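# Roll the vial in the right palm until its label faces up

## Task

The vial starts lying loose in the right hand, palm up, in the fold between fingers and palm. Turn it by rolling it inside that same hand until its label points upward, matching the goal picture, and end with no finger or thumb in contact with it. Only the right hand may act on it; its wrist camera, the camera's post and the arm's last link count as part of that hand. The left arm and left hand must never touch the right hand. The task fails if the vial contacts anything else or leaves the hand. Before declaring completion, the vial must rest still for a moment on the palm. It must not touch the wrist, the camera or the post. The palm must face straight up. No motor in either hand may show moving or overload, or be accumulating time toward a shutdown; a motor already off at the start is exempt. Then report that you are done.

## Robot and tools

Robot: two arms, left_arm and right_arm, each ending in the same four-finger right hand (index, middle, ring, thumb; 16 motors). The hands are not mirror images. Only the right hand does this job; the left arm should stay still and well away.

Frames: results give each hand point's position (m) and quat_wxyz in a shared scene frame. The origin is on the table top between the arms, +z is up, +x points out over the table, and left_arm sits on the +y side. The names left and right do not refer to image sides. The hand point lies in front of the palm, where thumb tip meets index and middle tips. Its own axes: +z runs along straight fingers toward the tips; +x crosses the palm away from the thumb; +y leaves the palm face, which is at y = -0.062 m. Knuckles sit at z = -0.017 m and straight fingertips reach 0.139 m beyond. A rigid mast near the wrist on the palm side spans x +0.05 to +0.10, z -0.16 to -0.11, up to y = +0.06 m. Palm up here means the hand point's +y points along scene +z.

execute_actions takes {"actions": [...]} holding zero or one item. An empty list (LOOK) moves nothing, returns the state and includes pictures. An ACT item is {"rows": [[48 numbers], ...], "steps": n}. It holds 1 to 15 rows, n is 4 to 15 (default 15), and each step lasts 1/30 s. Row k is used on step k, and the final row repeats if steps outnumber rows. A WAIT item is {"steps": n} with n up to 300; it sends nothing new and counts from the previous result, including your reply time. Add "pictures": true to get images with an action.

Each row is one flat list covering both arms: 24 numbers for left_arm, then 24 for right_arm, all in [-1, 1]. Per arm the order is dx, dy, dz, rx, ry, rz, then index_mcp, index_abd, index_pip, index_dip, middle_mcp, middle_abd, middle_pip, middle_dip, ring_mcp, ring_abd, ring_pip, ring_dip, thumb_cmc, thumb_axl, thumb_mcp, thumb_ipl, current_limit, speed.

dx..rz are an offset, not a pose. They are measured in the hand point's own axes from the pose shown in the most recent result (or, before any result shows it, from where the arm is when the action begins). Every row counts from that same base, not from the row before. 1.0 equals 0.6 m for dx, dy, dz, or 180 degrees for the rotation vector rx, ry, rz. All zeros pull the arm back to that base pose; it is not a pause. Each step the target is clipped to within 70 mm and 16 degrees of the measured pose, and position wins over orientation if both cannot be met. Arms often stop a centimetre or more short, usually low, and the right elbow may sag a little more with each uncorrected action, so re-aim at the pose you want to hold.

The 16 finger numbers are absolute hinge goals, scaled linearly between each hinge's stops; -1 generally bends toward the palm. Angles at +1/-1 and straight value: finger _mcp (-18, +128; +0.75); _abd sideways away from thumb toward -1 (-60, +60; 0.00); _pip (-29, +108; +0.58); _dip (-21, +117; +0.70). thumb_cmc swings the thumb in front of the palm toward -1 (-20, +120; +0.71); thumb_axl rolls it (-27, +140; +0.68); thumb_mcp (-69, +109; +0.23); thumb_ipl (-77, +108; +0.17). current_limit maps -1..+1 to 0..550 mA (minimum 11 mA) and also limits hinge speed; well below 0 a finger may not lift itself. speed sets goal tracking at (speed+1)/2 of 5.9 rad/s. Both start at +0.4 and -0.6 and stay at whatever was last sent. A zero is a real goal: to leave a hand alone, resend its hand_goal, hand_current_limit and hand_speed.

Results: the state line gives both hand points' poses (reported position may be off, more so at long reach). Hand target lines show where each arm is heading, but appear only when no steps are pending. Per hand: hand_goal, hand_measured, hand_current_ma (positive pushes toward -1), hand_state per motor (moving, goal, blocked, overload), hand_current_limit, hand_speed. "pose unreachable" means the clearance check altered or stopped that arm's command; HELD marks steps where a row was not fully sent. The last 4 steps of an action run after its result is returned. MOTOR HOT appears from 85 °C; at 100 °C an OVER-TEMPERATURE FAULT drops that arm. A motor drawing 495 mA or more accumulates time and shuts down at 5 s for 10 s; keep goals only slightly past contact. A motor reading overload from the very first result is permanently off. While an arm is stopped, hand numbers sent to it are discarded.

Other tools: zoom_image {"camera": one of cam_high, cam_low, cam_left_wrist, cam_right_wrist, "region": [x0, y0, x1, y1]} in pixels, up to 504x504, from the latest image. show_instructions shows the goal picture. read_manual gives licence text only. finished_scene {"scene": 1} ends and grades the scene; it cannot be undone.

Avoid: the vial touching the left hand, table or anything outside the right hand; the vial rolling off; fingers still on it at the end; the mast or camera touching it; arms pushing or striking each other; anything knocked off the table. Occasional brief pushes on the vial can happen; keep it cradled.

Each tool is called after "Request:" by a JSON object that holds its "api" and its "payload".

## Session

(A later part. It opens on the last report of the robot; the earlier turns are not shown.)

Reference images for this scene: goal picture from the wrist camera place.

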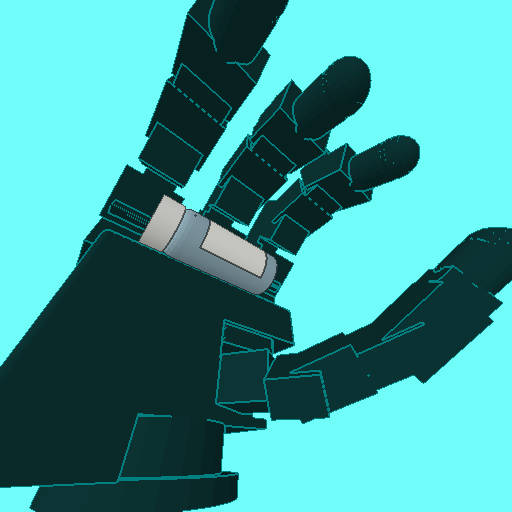

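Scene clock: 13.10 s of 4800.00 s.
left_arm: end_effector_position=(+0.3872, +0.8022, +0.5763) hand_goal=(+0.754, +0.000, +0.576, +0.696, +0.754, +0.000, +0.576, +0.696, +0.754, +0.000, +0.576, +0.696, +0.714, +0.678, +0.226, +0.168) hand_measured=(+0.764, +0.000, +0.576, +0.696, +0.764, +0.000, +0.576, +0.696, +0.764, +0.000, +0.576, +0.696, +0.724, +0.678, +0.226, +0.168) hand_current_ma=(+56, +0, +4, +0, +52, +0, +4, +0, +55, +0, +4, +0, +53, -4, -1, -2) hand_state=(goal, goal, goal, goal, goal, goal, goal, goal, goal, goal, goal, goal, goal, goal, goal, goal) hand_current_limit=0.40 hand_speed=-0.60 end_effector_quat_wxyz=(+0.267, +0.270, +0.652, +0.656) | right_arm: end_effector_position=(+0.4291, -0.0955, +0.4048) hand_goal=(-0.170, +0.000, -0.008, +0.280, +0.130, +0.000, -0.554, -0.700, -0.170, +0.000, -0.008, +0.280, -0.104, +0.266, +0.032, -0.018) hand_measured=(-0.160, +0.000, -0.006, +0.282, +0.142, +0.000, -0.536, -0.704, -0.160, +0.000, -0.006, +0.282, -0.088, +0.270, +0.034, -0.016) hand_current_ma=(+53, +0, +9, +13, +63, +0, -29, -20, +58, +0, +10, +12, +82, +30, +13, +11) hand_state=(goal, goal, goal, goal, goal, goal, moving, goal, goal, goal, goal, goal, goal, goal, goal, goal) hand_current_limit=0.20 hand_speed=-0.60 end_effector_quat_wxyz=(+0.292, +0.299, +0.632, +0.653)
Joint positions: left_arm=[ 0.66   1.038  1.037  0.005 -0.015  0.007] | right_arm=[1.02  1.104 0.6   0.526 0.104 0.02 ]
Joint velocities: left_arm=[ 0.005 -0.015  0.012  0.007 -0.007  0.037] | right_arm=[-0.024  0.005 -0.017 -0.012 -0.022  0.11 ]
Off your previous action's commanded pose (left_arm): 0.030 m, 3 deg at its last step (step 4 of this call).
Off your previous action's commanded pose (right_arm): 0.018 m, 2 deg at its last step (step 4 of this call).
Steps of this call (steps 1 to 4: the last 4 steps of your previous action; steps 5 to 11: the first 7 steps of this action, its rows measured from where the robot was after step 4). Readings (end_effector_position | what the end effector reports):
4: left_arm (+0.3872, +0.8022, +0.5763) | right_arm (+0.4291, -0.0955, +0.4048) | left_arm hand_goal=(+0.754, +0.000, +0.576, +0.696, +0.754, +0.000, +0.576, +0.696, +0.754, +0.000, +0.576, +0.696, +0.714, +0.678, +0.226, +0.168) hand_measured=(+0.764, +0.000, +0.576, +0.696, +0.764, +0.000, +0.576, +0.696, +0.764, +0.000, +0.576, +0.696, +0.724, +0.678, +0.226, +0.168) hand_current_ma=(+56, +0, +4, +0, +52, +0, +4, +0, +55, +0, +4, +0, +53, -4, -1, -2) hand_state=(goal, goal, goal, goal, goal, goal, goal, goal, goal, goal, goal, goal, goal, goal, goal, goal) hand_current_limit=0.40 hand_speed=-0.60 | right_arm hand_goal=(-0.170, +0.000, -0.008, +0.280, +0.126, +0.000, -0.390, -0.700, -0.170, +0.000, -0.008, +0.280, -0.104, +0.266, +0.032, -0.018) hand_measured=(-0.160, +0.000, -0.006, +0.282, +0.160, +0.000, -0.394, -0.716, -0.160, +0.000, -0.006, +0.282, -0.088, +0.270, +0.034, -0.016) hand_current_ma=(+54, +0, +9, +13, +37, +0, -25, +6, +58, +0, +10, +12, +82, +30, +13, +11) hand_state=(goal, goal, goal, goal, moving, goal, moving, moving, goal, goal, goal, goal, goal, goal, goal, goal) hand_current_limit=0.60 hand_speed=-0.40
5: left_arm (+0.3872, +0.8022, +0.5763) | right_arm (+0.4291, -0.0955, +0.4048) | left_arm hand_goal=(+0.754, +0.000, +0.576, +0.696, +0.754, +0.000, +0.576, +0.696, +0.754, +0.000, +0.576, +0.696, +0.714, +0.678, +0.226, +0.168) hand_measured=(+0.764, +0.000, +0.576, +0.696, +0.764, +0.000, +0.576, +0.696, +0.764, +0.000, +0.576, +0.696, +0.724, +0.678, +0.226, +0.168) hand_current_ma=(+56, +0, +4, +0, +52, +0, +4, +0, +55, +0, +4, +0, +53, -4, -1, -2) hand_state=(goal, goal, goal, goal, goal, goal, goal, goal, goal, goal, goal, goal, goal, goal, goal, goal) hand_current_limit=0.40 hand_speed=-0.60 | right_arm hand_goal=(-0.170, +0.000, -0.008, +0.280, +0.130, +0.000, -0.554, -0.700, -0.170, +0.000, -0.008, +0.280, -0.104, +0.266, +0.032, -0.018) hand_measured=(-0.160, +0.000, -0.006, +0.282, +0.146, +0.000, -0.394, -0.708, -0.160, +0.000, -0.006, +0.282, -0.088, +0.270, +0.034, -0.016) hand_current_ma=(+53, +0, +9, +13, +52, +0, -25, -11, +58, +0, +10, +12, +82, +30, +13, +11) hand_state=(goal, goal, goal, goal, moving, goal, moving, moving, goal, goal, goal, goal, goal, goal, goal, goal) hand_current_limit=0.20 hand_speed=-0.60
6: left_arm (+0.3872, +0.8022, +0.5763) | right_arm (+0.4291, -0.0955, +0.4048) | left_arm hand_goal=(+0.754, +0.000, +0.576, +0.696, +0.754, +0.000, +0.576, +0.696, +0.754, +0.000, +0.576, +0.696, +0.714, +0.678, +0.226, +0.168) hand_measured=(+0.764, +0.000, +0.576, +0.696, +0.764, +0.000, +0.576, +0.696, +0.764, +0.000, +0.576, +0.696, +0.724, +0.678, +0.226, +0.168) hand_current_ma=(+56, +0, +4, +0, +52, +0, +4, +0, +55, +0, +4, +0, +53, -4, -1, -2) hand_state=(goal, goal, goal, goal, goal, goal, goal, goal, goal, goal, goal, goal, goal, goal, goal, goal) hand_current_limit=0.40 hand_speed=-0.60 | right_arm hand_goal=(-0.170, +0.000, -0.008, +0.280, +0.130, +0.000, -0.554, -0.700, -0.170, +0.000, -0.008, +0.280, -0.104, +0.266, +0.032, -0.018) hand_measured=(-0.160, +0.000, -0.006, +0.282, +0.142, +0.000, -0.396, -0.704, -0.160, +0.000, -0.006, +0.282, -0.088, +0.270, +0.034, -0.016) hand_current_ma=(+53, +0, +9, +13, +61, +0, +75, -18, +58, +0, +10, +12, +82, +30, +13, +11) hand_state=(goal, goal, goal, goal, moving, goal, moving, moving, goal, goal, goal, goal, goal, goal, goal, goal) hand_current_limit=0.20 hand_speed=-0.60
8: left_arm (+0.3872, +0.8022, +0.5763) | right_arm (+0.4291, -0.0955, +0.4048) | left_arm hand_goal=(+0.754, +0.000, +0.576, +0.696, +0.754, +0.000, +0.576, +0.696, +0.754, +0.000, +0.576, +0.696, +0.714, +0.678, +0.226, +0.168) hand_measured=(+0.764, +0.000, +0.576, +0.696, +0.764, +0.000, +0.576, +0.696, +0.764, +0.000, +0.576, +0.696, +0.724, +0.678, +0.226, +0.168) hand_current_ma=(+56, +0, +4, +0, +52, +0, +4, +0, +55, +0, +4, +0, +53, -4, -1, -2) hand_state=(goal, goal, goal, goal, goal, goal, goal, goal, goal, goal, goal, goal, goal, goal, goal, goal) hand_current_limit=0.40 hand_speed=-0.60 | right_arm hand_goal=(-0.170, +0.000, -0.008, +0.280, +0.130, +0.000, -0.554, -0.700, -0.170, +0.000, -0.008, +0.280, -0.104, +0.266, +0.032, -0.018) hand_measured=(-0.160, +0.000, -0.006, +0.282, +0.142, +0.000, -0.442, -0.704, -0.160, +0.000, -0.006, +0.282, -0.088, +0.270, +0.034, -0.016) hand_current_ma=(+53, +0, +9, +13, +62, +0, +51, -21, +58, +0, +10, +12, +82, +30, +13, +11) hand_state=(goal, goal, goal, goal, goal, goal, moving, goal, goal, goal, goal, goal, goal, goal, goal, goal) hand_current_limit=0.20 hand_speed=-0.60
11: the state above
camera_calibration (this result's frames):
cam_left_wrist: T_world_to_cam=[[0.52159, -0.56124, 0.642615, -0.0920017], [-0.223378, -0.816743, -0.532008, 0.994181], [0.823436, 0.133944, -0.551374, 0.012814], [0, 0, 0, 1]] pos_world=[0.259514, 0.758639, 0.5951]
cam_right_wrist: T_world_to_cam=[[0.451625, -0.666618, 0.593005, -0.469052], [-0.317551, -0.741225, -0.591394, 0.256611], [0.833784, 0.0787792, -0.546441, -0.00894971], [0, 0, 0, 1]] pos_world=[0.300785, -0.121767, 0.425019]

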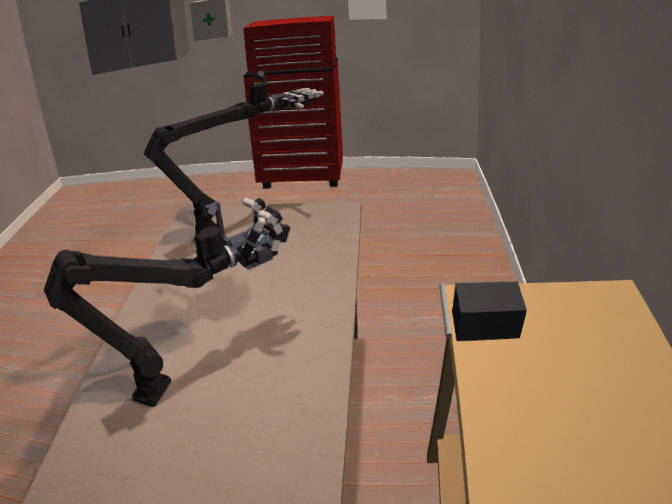

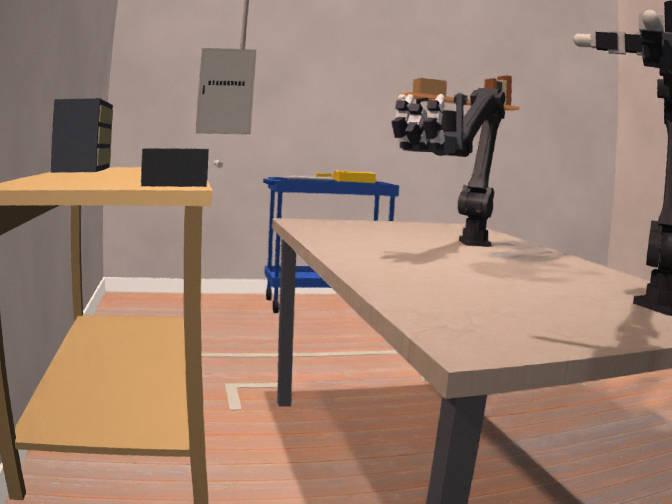

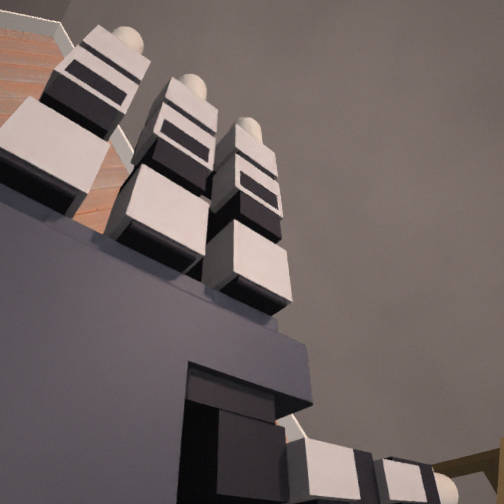

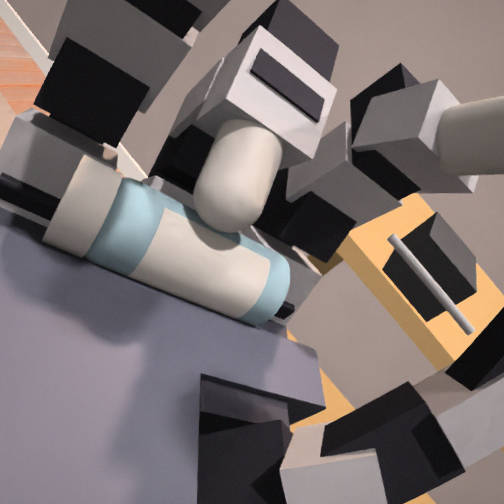

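Request:
{"api": "execute_actions", "payload": {"actions": [{"rows": [[0.0003,0.0478,-0.0121,-0.0166,0,0,0.754,0,0.576,0.696,0.754,0,0.576,0.696,0.754,0,0.576,0.696,0.714,0.678,0.226,0.168,0.4,-0.6,0.001,0.0303,0.0034,-0.0107,0.0003,0.0015,-0.17,0,-0.008,0.28,0.136,0,-0.54,-0.745,-0.17,0,-0.008,0.28,-0.104,0.266,0.032,-0.018,0.2,-0.9]], "steps": 5}]}}

Request:
{"api": "execute_actions", "payload": {"actions": [{"rows": [[0.0003,0.0478,-0.0121,-0.0166,0,0,0.754,0,0.576,0.696,0.754,0,0.576,0.696,0.754,0,0.576,0.696,0.714,0.678,0.226,0.168,0.4,-0.6,0.001,0.0303,0.0034,-0.0107,0.0003,0.0015,-0.17,0,-0.008,0.28,0.146,0,-0.525,-0.785,-0.17,0,-0.008,0.28,-0.104,0.266,0.032,-0.018,0.2,-0.9]], "steps": 5}]}}

Request:
{"api": "execute_actions", "payload": {"actions": [{"rows": [[0.0003,0.0478,-0.0121,-0.0166,0,0,0.754,0,0.576,0.696,0.754,0,0.576,0.696,0.754,0,0.576,0.696,0.714,0.678,0.226,0.168,0.4,-0.6,0.001,0.0303,0.0034,-0.0107,0.0003,0.0015,-0.17,0,-0.008,0.28,0.158,0,-0.515,-0.825,-0.17,0,-0.008,0.28,-0.104,0.266,0.032,-0.018,0.2,-0.9]], "steps": 5}]}}

Request:
{"api": "execute_actions", "payload": {"actions": [{"rows": [[0.0003,0.0478,-0.0121,-0.0166,0,0,0.754,0,0.576,0.696,0.754,0,0.576,0.696,0.754,0,0.576,0.696,0.714,0.678,0.226,0.168,0.4,-0.6,0.001,0.0303,0.0034,-0.0107,0.0003,0.0015,-0.17,0,-0.008,0.28,0.172,0,-0.51,-0.86,-0.17,0,-0.008,0.28,-0.104,0.266,0.032,-0.018,0.2,-0.9]], "steps": 5}]}}

Request:
{"api": "execute_actions", "payload": {"actions": [{"rows": [[0.0003,0.0478,-0.0121,-0.0166,0,0,0.754,0,0.576,0.696,0.754,0,0.576,0.696,0.754,0,0.576,0.696,0.714,0.678,0.226,0.168,0.4,-0.6,0.001,0.0303,0.0034,-0.0107,0.0003,0.0015,-0.17,0,-0.008,0.28,0.186,0,-0.508,-0.89,-0.17,0,-0.008,0.28,-0.104,0.266,0.032,-0.018,0.2,-0.9]], "steps": 10}], "pictures": true}}

Request:
{"api": "zoom_image", "payload": {"camera": "cam_right_wrist", "region": [30, 130, 330, 355]}}

Scene clock: 13.80 s of 4800.00 s.
left_arm: end_effector_position=(+0.3872, +0.8022, +0.5763) hand_goal=(+0.754, +0.000, +0.576, +0.696, +0.754, +0.000, +0.576, +0.696, +0.754, +0.000, +0.576, +0.696, +0.714, +0.678, +0.226, +0.168) hand_measured=(+0.764, +0.000, +0.576, +0.696, +0.764, +0.000, +0.576, +0.696, +0.764, +0.000, +0.576, +0.696, +0.724, +0.678, +0.226, +0.168) hand_current_ma=(+56, +0, +4, +0, +52, +0, +4, +0, +55, +0, +4, +0, +53, -4, -1, -2) hand_state=(goal, goal, goal, goal, goal, goal, goal, goal, goal, goal, goal, goal, goal, goal, goal, goal) hand_current_limit=0.40 hand_speed=-0.60 end_effector_quat_wxyz=(+0.267, +0.270, +0.652, +0.656) | right_arm: end_effector_position=(+0.4291, -0.0955, +0.4048) hand_goal=(-0.170, +0.000, -0.008, +0.280, +0.136, +0.000, -0.540, -0.744, -0.170, +0.000, -0.008, +0.280, -0.104, +0.266, +0.032, -0.018) hand_measured=(-0.160, +0.000, -0.006, +0.282, +0.142, +0.000, -0.540, -0.700, -0.160, +0.000, -0.006, +0.282, -0.088, +0.270, +0.034, -0.016) hand_current_ma=(+53, +0, +9, +13, +63, +0, +69, -4, +58, +0, +10, +12, +82, +30, +13, +11) hand_state=(goal, goal, goal, goal, moving, goal, moving, moving, goal, goal, goal, goal, goal, goal, goal, goal) hand_current_limit=0.20 hand_speed=-0.90 end_effector_quat_wxyz=(+0.292, +0.299, +0.632, +0.653)
Joint positions: left_arm=[ 0.66   1.038  1.037  0.005 -0.015  0.007] | right_arm=[1.02  1.104 0.6   0.526 0.104 0.02 ]
Joint velocities: left_arm=[-0.005 -0.005  0.002  0.022 -0.037 -0.081] | right_arm=[-0.005 -0.005  0.002  0.017 -0.007 -0.007]
Off your previous action's commanded pose (left_arm): 0.030 m, 3 deg at its last step (step 4 of this call).
Off your previous action's commanded pose (right_arm): 0.018 m, 2 deg at its last step (step 4 of this call).
Steps of this call (steps 1 to 4: the last 4 steps of your previous action; steps 5 to 20: nothing new was sent; step 21: the first step of this action). Readings (end_effector_position | what the end effector reports):
21: the state above

Scene clock: 13.97 s of 4800.00 s.
left_arm: end_effector_position=(+0.3872, +0.8022, +0.5763) hand_goal=(+0.754, +0.000, +0.576, +0.696, +0.754, +0.000, +0.576, +0.696, +0.754, +0.000, +0.576, +0.696, +0.714, +0.678, +0.226, +0.168) hand_measured=(+0.764, +0.000, +0.576, +0.696, +0.764, +0.000, +0.576, +0.696, +0.764, +0.000, +0.576, +0.696, +0.724, +0.678, +0.226, +0.168) hand_current_ma=(+56, +0, +4, +0, +52, +0, +4, +0, +55, +0, +4, +0, +53, -4, -1, -2) hand_state=(goal, goal, goal, goal, goal, goal, goal, goal, goal, goal, goal, goal, goal, goal, goal, goal) hand_current_limit=0.40 hand_speed=-0.60 end_effector_quat_wxyz=(+0.267, +0.270, +0.652, +0.656) | right_arm: end_effector_position=(+0.4291, -0.0955, +0.4048) hand_goal=(-0.170, +0.000, -0.008, +0.280, +0.146, +0.000, -0.524, -0.784, -0.170, +0.000, -0.008, +0.280, -0.104, +0.266, +0.032, -0.018) hand_measured=(-0.160, +0.000, -0.006, +0.282, +0.144, +0.000, -0.534, -0.712, -0.160, +0.000, -0.006, +0.282, -0.088, +0.270, +0.034, -0.016) hand_current_ma=(+53, +0, +9, +13, +38, +0, +40, +129, +58, +0, +10, +12, +82, +30, +13, +11) hand_state=(goal, goal, goal, goal, moving, goal, moving, moving, goal, goal, goal, goal, goal, goal, goal, goal) hand_current_limit=0.20 hand_speed=-0.90 end_effector_quat_wxyz=(+0.292, +0.299, +0.632, +0.653)
Joint positions: left_arm=[ 0.66   1.038  1.037  0.005 -0.015  0.007] | right_arm=[1.02  1.104 0.6   0.526 0.104 0.02 ]
Joint velocities: left_arm=[-0.015 -0.015  0.017 -0.017 -0.007 -0.007] | right_arm=[-0.005 -0.005 -0.002 -0.012 -0.051 -0.037]
Off your previous action's commanded pose (left_arm): 0.030 m, 3 deg at its last step (step 4 of this call).
Off your previous action's commanded pose (right_arm): 0.018 m, 2 deg at its last step (step 4 of this call).
Steps of this call (steps 1 to 4: the last 4 steps of your previous action; step 5: the first step of this action, its rows measured from where the robot was after step 4). Readings (end_effector_position | what the end effector reports):
4: left_arm (+0.3872, +0.8022, +0.5763) | right_arm (+0.4291, -0.0955, +0.4048) | left_arm hand_goal=(+0.754, +0.000, +0.576, +0.696, +0.754, +0.000, +0.576, +0.696, +0.754, +0.000, +0.576, +0.696, +0.714, +0.678, +0.226, +0.168) hand_measured=(+0.764, +0.000, +0.576, +0.696, +0.764, +0.000, +0.576, +0.696, +0.764, +0.000, +0.576, +0.696, +0.724, +0.678, +0.226, +0.168) hand_current_ma=(+56, +0, +4, +0, +52, +0, +4, +0, +55, +0, +4, +0, +53, -4, -1, -2) hand_state=(goal, goal, goal, goal, goal, goal, goal, goal, goal, goal, goal, goal, goal, goal, goal, goal) hand_current_limit=0.40 hand_speed=-0.60 | right_arm hand_goal=(-0.170, +0.000, -0.008, +0.280, +0.136, +0.000, -0.540, -0.744, -0.170, +0.000, -0.008, +0.280, -0.104, +0.266, +0.032, -0.018) hand_measured=(-0.160, +0.000, -0.006, +0.282, +0.144, +0.000, -0.536, -0.708, -0.160, +0.000, -0.006, +0.282, -0.088, +0.270, +0.034, -0.016) hand_current_ma=(+53, +0, +9, +13, +38, +0, +29, +107, +58, +0, +10, +12, +82, +30, +13, +11) hand_state=(goal, goal, goal, goal, goal, goal, moving, moving, goal, goal, goal, goal, goal, goal, goal, goal) hand_current_limit=0.20 hand_speed=-0.90
5: the state above

Scene clock: 14.13 s of 4800.00 s.
left_arm: end_effector_position=(+0.3872, +0.8022, +0.5763) hand_goal=(+0.754, +0.000, +0.576, +0.696, +0.754, +0.000, +0.576, +0.696, +0.754, +0.000, +0.576, +0.696, +0.714, +0.678, +0.226, +0.168) hand_measured=(+0.764, +0.000, +0.576, +0.696, +0.764, +0.000, +0.576, +0.696, +0.764, +0.000, +0.576, +0.696, +0.724, +0.678, +0.226, +0.168) hand_current_ma=(+56, +0, +4, +0, +52, +0, +4, +0, +55, +0, +4, +0, +53, -4, -1, -2) hand_state=(goal, goal, goal, goal, goal, goal, goal, goal, goal, goal, goal, goal, goal, goal, goal, goal) hand_current_limit=0.40 hand_speed=-0.60 end_effector_quat_wxyz=(+0.267, +0.270, +0.652, +0.656) | right_arm: end_effector_position=(+0.4291, -0.0955, +0.4048) hand_goal=(-0.170, +0.000, -0.008, +0.280, +0.158, +0.000, -0.514, -0.824, -0.170, +0.000, -0.008, +0.280, -0.104, +0.266, +0.032, -0.018) hand_measured=(-0.160, +0.000, -0.006, +0.282, +0.150, +0.000, -0.518, -0.748, -0.160, +0.000, -0.006, +0.282, -0.088, +0.270, +0.034, -0.016) hand_current_ma=(+53, +0, +9, +13, +25, +0, +47, +140, +58, +0, +10, +12, +82, +30, +13, +11) hand_state=(goal, goal, goal, goal, moving, goal, moving, moving, goal, goal, goal, goal, goal, goal, goal, goal) hand_current_limit=0.20 hand_speed=-0.90 end_effector_quat_wxyz=(+0.292, +0.299, +0.632, +0.653)
Joint positions: left_arm=[ 0.66   1.038  1.037  0.005 -0.015  0.007] | right_arm=[1.02  1.104 0.6   0.526 0.104 0.02 ]
Joint velocities: left_arm=[-0.015  0.005  0.017  0.022  0.007 -0.037] | right_arm=[-0.005 -0.005  0.007  0.007  0.007 -0.022]
Off your previous action's commanded pose (left_arm): 0.030 m, 3 deg at its last step (step 4 of this call).
Off your previous action's commanded pose (right_arm): 0.018 m, 2 deg at its last step (step 4 of this call).
Steps of this call (steps 1 to 4: the last 4 steps of your previous action; step 5: the first step of this action, its rows measured from where the robot was after step 4). Readings (end_effector_position | what the end effector reports):
4: left_arm (+0.3872, +0.8022, +0.5763) | right_arm (+0.4291, -0.0955, +0.4048) | left_arm hand_goal=(+0.754, +0.000, +0.576, +0.696, +0.754, +0.000, +0.576, +0.696, +0.754, +0.000, +0.576, +0.696, +0.714, +0.678, +0.226, +0.168) hand_measured=(+0.764, +0.000, +0.576, +0.696, +0.764, +0.000, +0.576, +0.696, +0.764, +0.000, +0.576, +0.696, +0.724, +0.678, +0.226, +0.168) hand_current_ma=(+56, +0, +4, +0, +52, +0, +4, +0, +55, +0, +4, +0, +53, -4, -1, -2) hand_state=(goal, goal, goal, goal, goal, goal, goal, goal, goal, goal, goal, goal, goal, goal, goal, goal) hand_current_limit=0.40 hand_speed=-0.60 | right_arm hand_goal=(-0.170, +0.000, -0.008, +0.280, +0.146, +0.000, -0.524, -0.784, -0.170, +0.000, -0.008, +0.280, -0.104, +0.266, +0.032, -0.018) hand_measured=(-0.160, +0.000, -0.006, +0.282, +0.150, +0.000, -0.520, -0.742, -0.160, +0.000, -0.006, +0.282, -0.088, +0.270, +0.034, -0.016) hand_current_ma=(+53, +0, +9, +13, +24, +0, +39, +123, +58, +0, +10, +12, +82, +30, +13, +11) hand_state=(goal, goal, goal, goal, moving, goal, moving, moving, goal, goal, goal, goal, goal, goal, goal, goal) hand_current_limit=0.20 hand_speed=-0.90
5: the state above

Scene clock: 14.30 s of 4800.00 s.
left_arm: end_effector_position=(+0.3872, +0.8022, +0.5763) hand_goal=(+0.754, +0.000, +0.576, +0.696, +0.754, +0.000, +0.576, +0.696, +0.754, +0.000, +0.576, +0.696, +0.714, +0.678, +0.226, +0.168) hand_measured=(+0.764, +0.000, +0.576, +0.696, +0.764, +0.000, +0.576, +0.696, +0.764, +0.000, +0.576, +0.696, +0.724, +0.678, +0.226, +0.168) hand_current_ma=(+56, +0, +4, +0, +52, +0, +4, +0, +55, +0, +4, +0, +53, -4, -1, -2) hand_state=(goal, goal, goal, goal, goal, goal, goal, goal, goal, goal, goal, goal, goal, goal, goal, goal) hand_current_limit=0.40 hand_speed=-0.60 end_effector_quat_wxyz=(+0.267, +0.270, +0.652, +0.656) | right_arm: end_effector_position=(+0.4291, -0.0955, +0.4048) hand_goal=(-0.170, +0.000, -0.008, +0.280, +0.172, +0.000, -0.510, -0.860, -0.170, +0.000, -0.008, +0.280, -0.104, +0.266, +0.032, -0.018) hand_measured=(-0.160, +0.000, -0.006, +0.282, +0.162, +0.000, -0.506, -0.788, -0.160, +0.000, -0.006, +0.282, -0.088, +0.270, +0.034, -0.016) hand_current_ma=(+53, +0, +9, +13, +27, +0, +42, +129, +58, +0, +10, +12, +82, +30, +13, +11) hand_state=(goal, goal, goal, goal, moving, goal, moving, moving, goal, goal, goal, goal, goal, goal, goal, goal) hand_current_limit=0.20 hand_speed=-0.90 end_effector_quat_wxyz=(+0.292, +0.299, +0.632, +0.653)
Joint positions: left_arm=[ 0.66   1.038  1.037  0.005 -0.015  0.007] | right_arm=[1.02  1.104 0.6   0.526 0.104 0.02 ]
Joint velocities: left_arm=[ 0.005 -0.005 -0.007 -0.017 -0.022  0.037] | right_arm=[-0.015 -0.005 -0.007 -0.002 -0.022  0.051]
Off your previous action's commanded pose (left_arm): 0.030 m, 3 deg at its last step (step 4 of this call).
Off your previous action's commanded pose (right_arm): 0.018 m, 2 deg at its last step (step 4 of this call).
Steps of this call (steps 1 to 4: the last 4 steps of your previous action; step 5: the first step of this action, its rows measured from where the robot was after step 4). Readings (end_effector_position | what the end effector reports):
4: left_arm (+0.3872, +0.8022, +0.5763) | right_arm (+0.4291, -0.0955, +0.4048) | left_arm hand_goal=(+0.754, +0.000, +0.576, +0.696, +0.754, +0.000, +0.576, +0.696, +0.754, +0.000, +0.576, +0.696, +0.714, +0.678, +0.226, +0.168) hand_measured=(+0.764, +0.000, +0.576, +0.696, +0.764, +0.000, +0.576, +0.696, +0.764, +0.000, +0.576, +0.696, +0.724, +0.678, +0.226, +0.168) hand_current_ma=(+56, +0, +4, +0, +52, +0, +4, +0, +55, +0, +4, +0, +53, -4, -1, -2) hand_state=(goal, goal, goal, goal, goal, goal, goal, goal, goal, goal, goal, goal, goal, goal, goal, goal) hand_current_limit=0.40 hand_speed=-0.60 | right_arm hand_goal=(-0.170, +0.000, -0.008, +0.280, +0.158, +0.000, -0.514, -0.824, -0.170, +0.000, -0.008, +0.280, -0.104, +0.266, +0.032, -0.018) hand_measured=(-0.160, +0.000, -0.006, +0.282, +0.162, +0.000, -0.508, -0.782, -0.160, +0.000, -0.006, +0.282, -0.088, +0.270, +0.034, -0.016) hand_current_ma=(+53, +0, +9, +13, +28, +0, +40, +123, +58, +0, +10, +12, +82, +30, +13, +11) hand_state=(goal, goal, goal, goal, moving, goal, moving, moving, goal, goal, goal, goal, goal, goal, goal, goal) hand_current_limit=0.20 hand_speed=-0.90
5: the state above

Scene clock: 14.63 s of 4800.00 s.
left_arm: end_effector_position=(+0.3872, +0.8022, +0.5763) hand_goal=(+0.754, +0.000, +0.576, +0.696, +0.754, +0.000, +0.576, +0.696, +0.754, +0.000, +0.576, +0.696, +0.714, +0.678, +0.226, +0.168) hand_measured=(+0.764, +0.000, +0.576, +0.696, +0.764, +0.000, +0.576, +0.696, +0.764, +0.000, +0.576, +0.696, +0.724, +0.678, +0.226, +0.168) hand_current_ma=(+56, +0, +4, +0, +52, +0, +4, +0, +55, +0, +4, +0, +53, -4, -1, -2) hand_state=(goal, goal, goal, goal, goal, goal, goal, goal, goal, goal, goal, goal, goal, goal, goal, goal) hand_current_limit=0.40 hand_speed=-0.60 end_effector_quat_wxyz=(+0.267, +0.270, +0.652, +0.656) | right_arm: end_effector_position=(+0.4291, -0.0955, +0.4048) hand_goal=(-0.170, +0.000, -0.008, +0.280, +0.186, +0.000, -0.508, -0.890, -0.170, +0.000, -0.008, +0.280, -0.104, +0.266, +0.032, -0.018) hand_measured=(-0.160, +0.000, -0.006, +0.282, +0.190, +0.000, -0.502, -0.870, -0.160, +0.000, -0.006, +0.282, -0.088, +0.270, +0.034, -0.016) hand_current_ma=(+53, +0, +9, +13, +29, +0, +36, +91, +58, +0, +10, +12, +82, +30, +13, +11) hand_state=(goal, goal, goal, goal, moving, goal, goal, moving, goal, goal, goal, goal, goal, goal, goal, goal) hand_current_limit=0.20 hand_speed=-0.90 end_effector_quat_wxyz=(+0.292, +0.299, +0.632, +0.653)
Joint positions: left_arm=[ 0.66   1.038  1.037  0.005 -0.015  0.007] | right_arm=[1.02  1.104 0.6   0.526 0.104 0.02 ]
Joint velocities: left_arm=[-0.005 -0.005  0.002 -0.007 -0.051 -0.007] | right_arm=[-0.015  0.015 -0.007 -0.002  0.051 -0.022]
Off your previous action's commanded pose (left_arm): 0.030 m, 3 deg at its last step (step 4 of this call).
Off your previous action's commanded pose (right_arm): 0.018 m, 2 deg at its last step (step 4 of this call).
Steps of this call (steps 1 to 4: the last 4 steps of your previous action; steps 5 to 10: the first 6 steps of this action, its rows measured from where the robot was after step 4). Readings (end_effector_position | what the end effector reports):
4: left_arm (+0.3872, +0.8022, +0.5763) | right_arm (+0.4291, -0.0955, +0.4048) | left_arm hand_goal=(+0.754, +0.000, +0.576, +0.696, +0.754, +0.000, +0.576, +0.696, +0.754, +0.000, +0.576, +0.696, +0.714, +0.678, +0.226, +0.168) hand_measured=(+0.764, +0.000, +0.576, +0.696, +0.764, +0.000, +0.576, +0.696, +0.764, +0.000, +0.576, +0.696, +0.724, +0.678, +0.226, +0.168) hand_current_ma=(+56, +0, +4, +0, +52, +0, +4, +0, +55, +0, +4, +0, +53, -4, -1, -2) hand_state=(goal, goal, goal, goal, goal, goal, goal, goal, goal, goal, goal, goal, goal, goal, goal, goal) hand_current_limit=0.40 hand_speed=-0.60 | right_arm hand_goal=(-0.170, +0.000, -0.008, +0.280, +0.172, +0.000, -0.510, -0.860, -0.170, +0.000, -0.008, +0.280, -0.104, +0.266, +0.032, -0.018) hand_measured=(-0.160, +0.000, -0.006, +0.282, +0.176, +0.000, -0.504, -0.824, -0.160, +0.000, -0.006, +0.282, -0.088, +0.270, +0.034, -0.016) hand_current_ma=(+53, +0, +9, +13, +31, +0, +40, +122, +58, +0, +10, +12, +82, +30, +13, +11) hand_state=(goal, goal, goal, goal, moving, goal, moving, moving, goal, goal, goal, goal, goal, goal, goal, goal) hand_current_limit=0.20 hand_speed=-0.90
5: left_arm (+0.3872, +0.8022, +0.5763) | right_arm (+0.4291, -0.0955, +0.4048) | left_arm hand_goal=(+0.754, +0.000, +0.576, +0.696, +0.754, +0.000, +0.576, +0.696, +0.754, +0.000, +0.576, +0.696, +0.714, +0.678, +0.226, +0.168) hand_measured=(+0.764, +0.000, +0.576, +0.696, +0.764, +0.000, +0.576, +0.696, +0.764, +0.000, +0.576, +0.696, +0.724, +0.678, +0.226, +0.168) hand_current_ma=(+56, +0, +4, +0, +52, +0, +4, +0, +55, +0, +4, +0, +53, -4, -1, -2) hand_state=(goal, goal, goal, goal, goal, goal, goal, goal, goal, goal, goal, goal, goal, goal, goal, goal) hand_current_limit=0.40 hand_speed=-0.60 | right_arm hand_goal=(-0.170, +0.000, -0.008, +0.280, +0.186, +0.000, -0.508, -0.890, -0.170, +0.000, -0.008, +0.280, -0.104, +0.266, +0.032, -0.018) hand_measured=(-0.160, +0.000, -0.006, +0.282, +0.176, +0.000, -0.502, -0.828, -0.160, +0.000, -0.006, +0.282, -0.088, +0.270, +0.034, -0.016) hand_current_ma=(+53, +0, +9, +13, +31, +0, +56, +144, +58, +0, +10, +12, +82, +30, +13, +11) hand_state=(goal, goal, goal, goal, moving, goal, moving, moving, goal, goal, goal, goal, goal, goal, goal, goal) hand_current_limit=0.20 hand_speed=-0.90
6: left_arm (+0.3872, +0.8022, +0.5763) | right_arm (+0.4291, -0.0955, +0.4048) | left_arm hand_goal=(+0.754, +0.000, +0.576, +0.696, +0.754, +0.000, +0.576, +0.696, +0.754, +0.000, +0.576, +0.696, +0.714, +0.678, +0.226, +0.168) hand_measured=(+0.764, +0.000, +0.576, +0.696, +0.764, +0.000, +0.576, +0.696, +0.764, +0.000, +0.576, +0.696, +0.724, +0.678, +0.226, +0.168) hand_current_ma=(+56, +0, +4, +0, +52, +0, +4, +0, +55, +0, +4, +0, +53, -4, -1, -2) hand_state=(goal, goal, goal, goal, goal, goal, goal, goal, goal, goal, goal, goal, goal, goal, goal, goal) hand_current_limit=0.40 hand_speed=-0.60 | right_arm hand_goal=(-0.170, +0.000, -0.008, +0.280, +0.186, +0.000, -0.508, -0.890, -0.170, +0.000, -0.008, +0.280, -0.104, +0.266, +0.032, -0.018) hand_measured=(-0.160, +0.000, -0.006, +0.282, +0.178, +0.000, -0.502, -0.836, -0.160, +0.000, -0.006, +0.282, -0.088, +0.270, +0.034, -0.016) hand_current_ma=(+53, +0, +9, +13, +5, +0, +34, +105, +58, +0, +10, +12, +82, +30, +13, +11) hand_state=(goal, goal, goal, goal, moving, goal, moving, moving, goal, goal, goal, goal, goal, goal, goal, goal) hand_current_limit=0.20 hand_speed=-0.90
8: left_arm (+0.3872, +0.8022, +0.5763) | right_arm (+0.4291, -0.0955, +0.4048) | left_arm hand_goal=(+0.754, +0.000, +0.576, +0.696, +0.754, +0.000, +0.576, +0.696, +0.754, +0.000, +0.576, +0.696, +0.714, +0.678, +0.226, +0.168) hand_measured=(+0.764, +0.000, +0.576, +0.696, +0.764, +0.000, +0.576, +0.696, +0.764, +0.000, +0.576, +0.696, +0.724, +0.678, +0.226, +0.168) hand_current_ma=(+56, +0, +4, +0, +52, +0, +4, +0, +55, +0, +4, +0, +53, -4, -1, -2) hand_state=(goal, goal, goal, goal, goal, goal, goal, goal, goal, goal, goal, goal, goal, goal, goal, goal) hand_current_limit=0.40 hand_speed=-0.60 | right_arm hand_goal=(-0.170, +0.000, -0.008, +0.280, +0.186, +0.000, -0.508, -0.890, -0.170, +0.000, -0.008, +0.280, -0.104, +0.266, +0.032, -0.018) hand_measured=(-0.160, +0.000, -0.006, +0.282, +0.188, +0.000, -0.502, -0.854, -0.160, +0.000, -0.006, +0.282, -0.088, +0.270, +0.034, -0.016) hand_current_ma=(+53, +0, +9, +13, +34, +0, +36, +77, +58, +0, +10, +12, +82, +30, +13, +11) hand_state=(goal, goal, goal, goal, moving, goal, goal, moving, goal, goal, goal, goal, goal, goal, goal, goal) hand_current_limit=0.20 hand_speed=-0.90
10: the state above
camera_calibration (this result's frames):
cam_left_wrist: T_world_to_cam=[[0.52159, -0.56124, 0.642615, -0.0920017], [-0.223378, -0.816743, -0.532008, 0.994181], [0.823436, 0.133944, -0.551374, 0.012814], [0, 0, 0, 1]] pos_world=[0.259514, 0.758639, 0.5951]
cam_right_wrist: T_world_to_cam=[[0.451625, -0.666618, 0.593005, -0.469052], [-0.317551, -0.741225, -0.591394, 0.256611], [0.833784, 0.0787792, -0.546441, -0.00894971], [0, 0, 0, 1]] pos_world=[0.300785, -0.121767, 0.425019]

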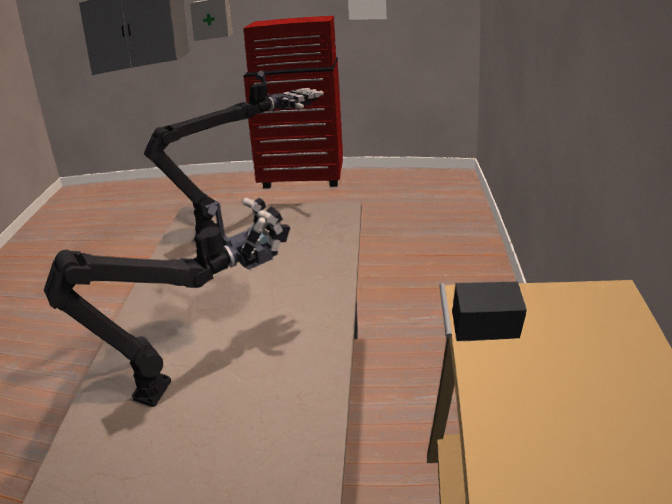

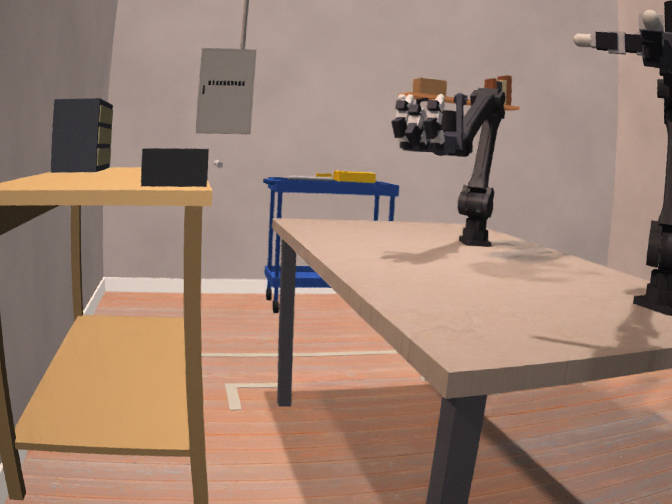

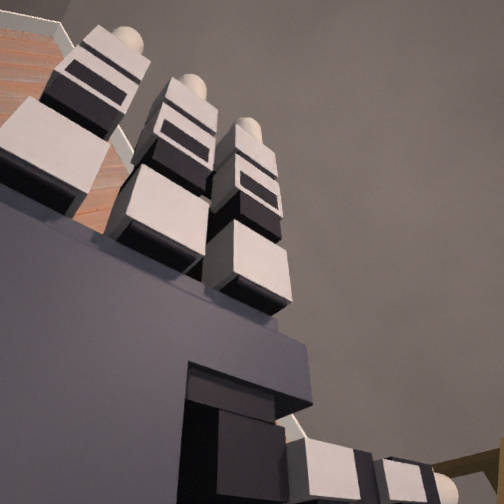

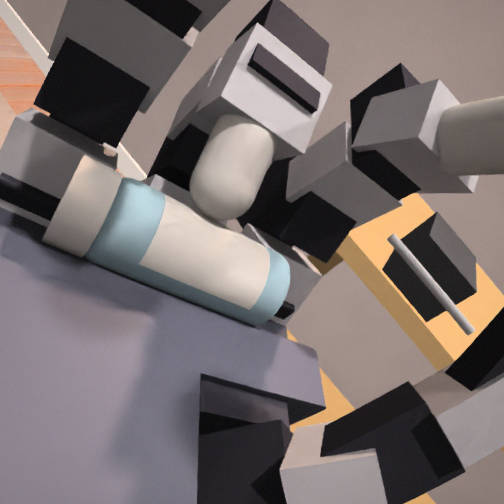

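Region (30, 130, 330, 355) of cam_right_wrist's 504x504 image, scaled by 1.680, with more detail than that image has; it fills the top 378 rows of this view, and the rest is white.

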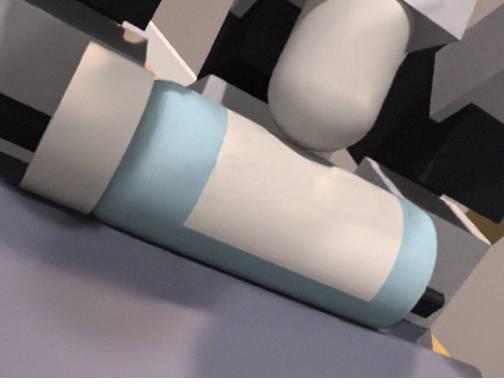

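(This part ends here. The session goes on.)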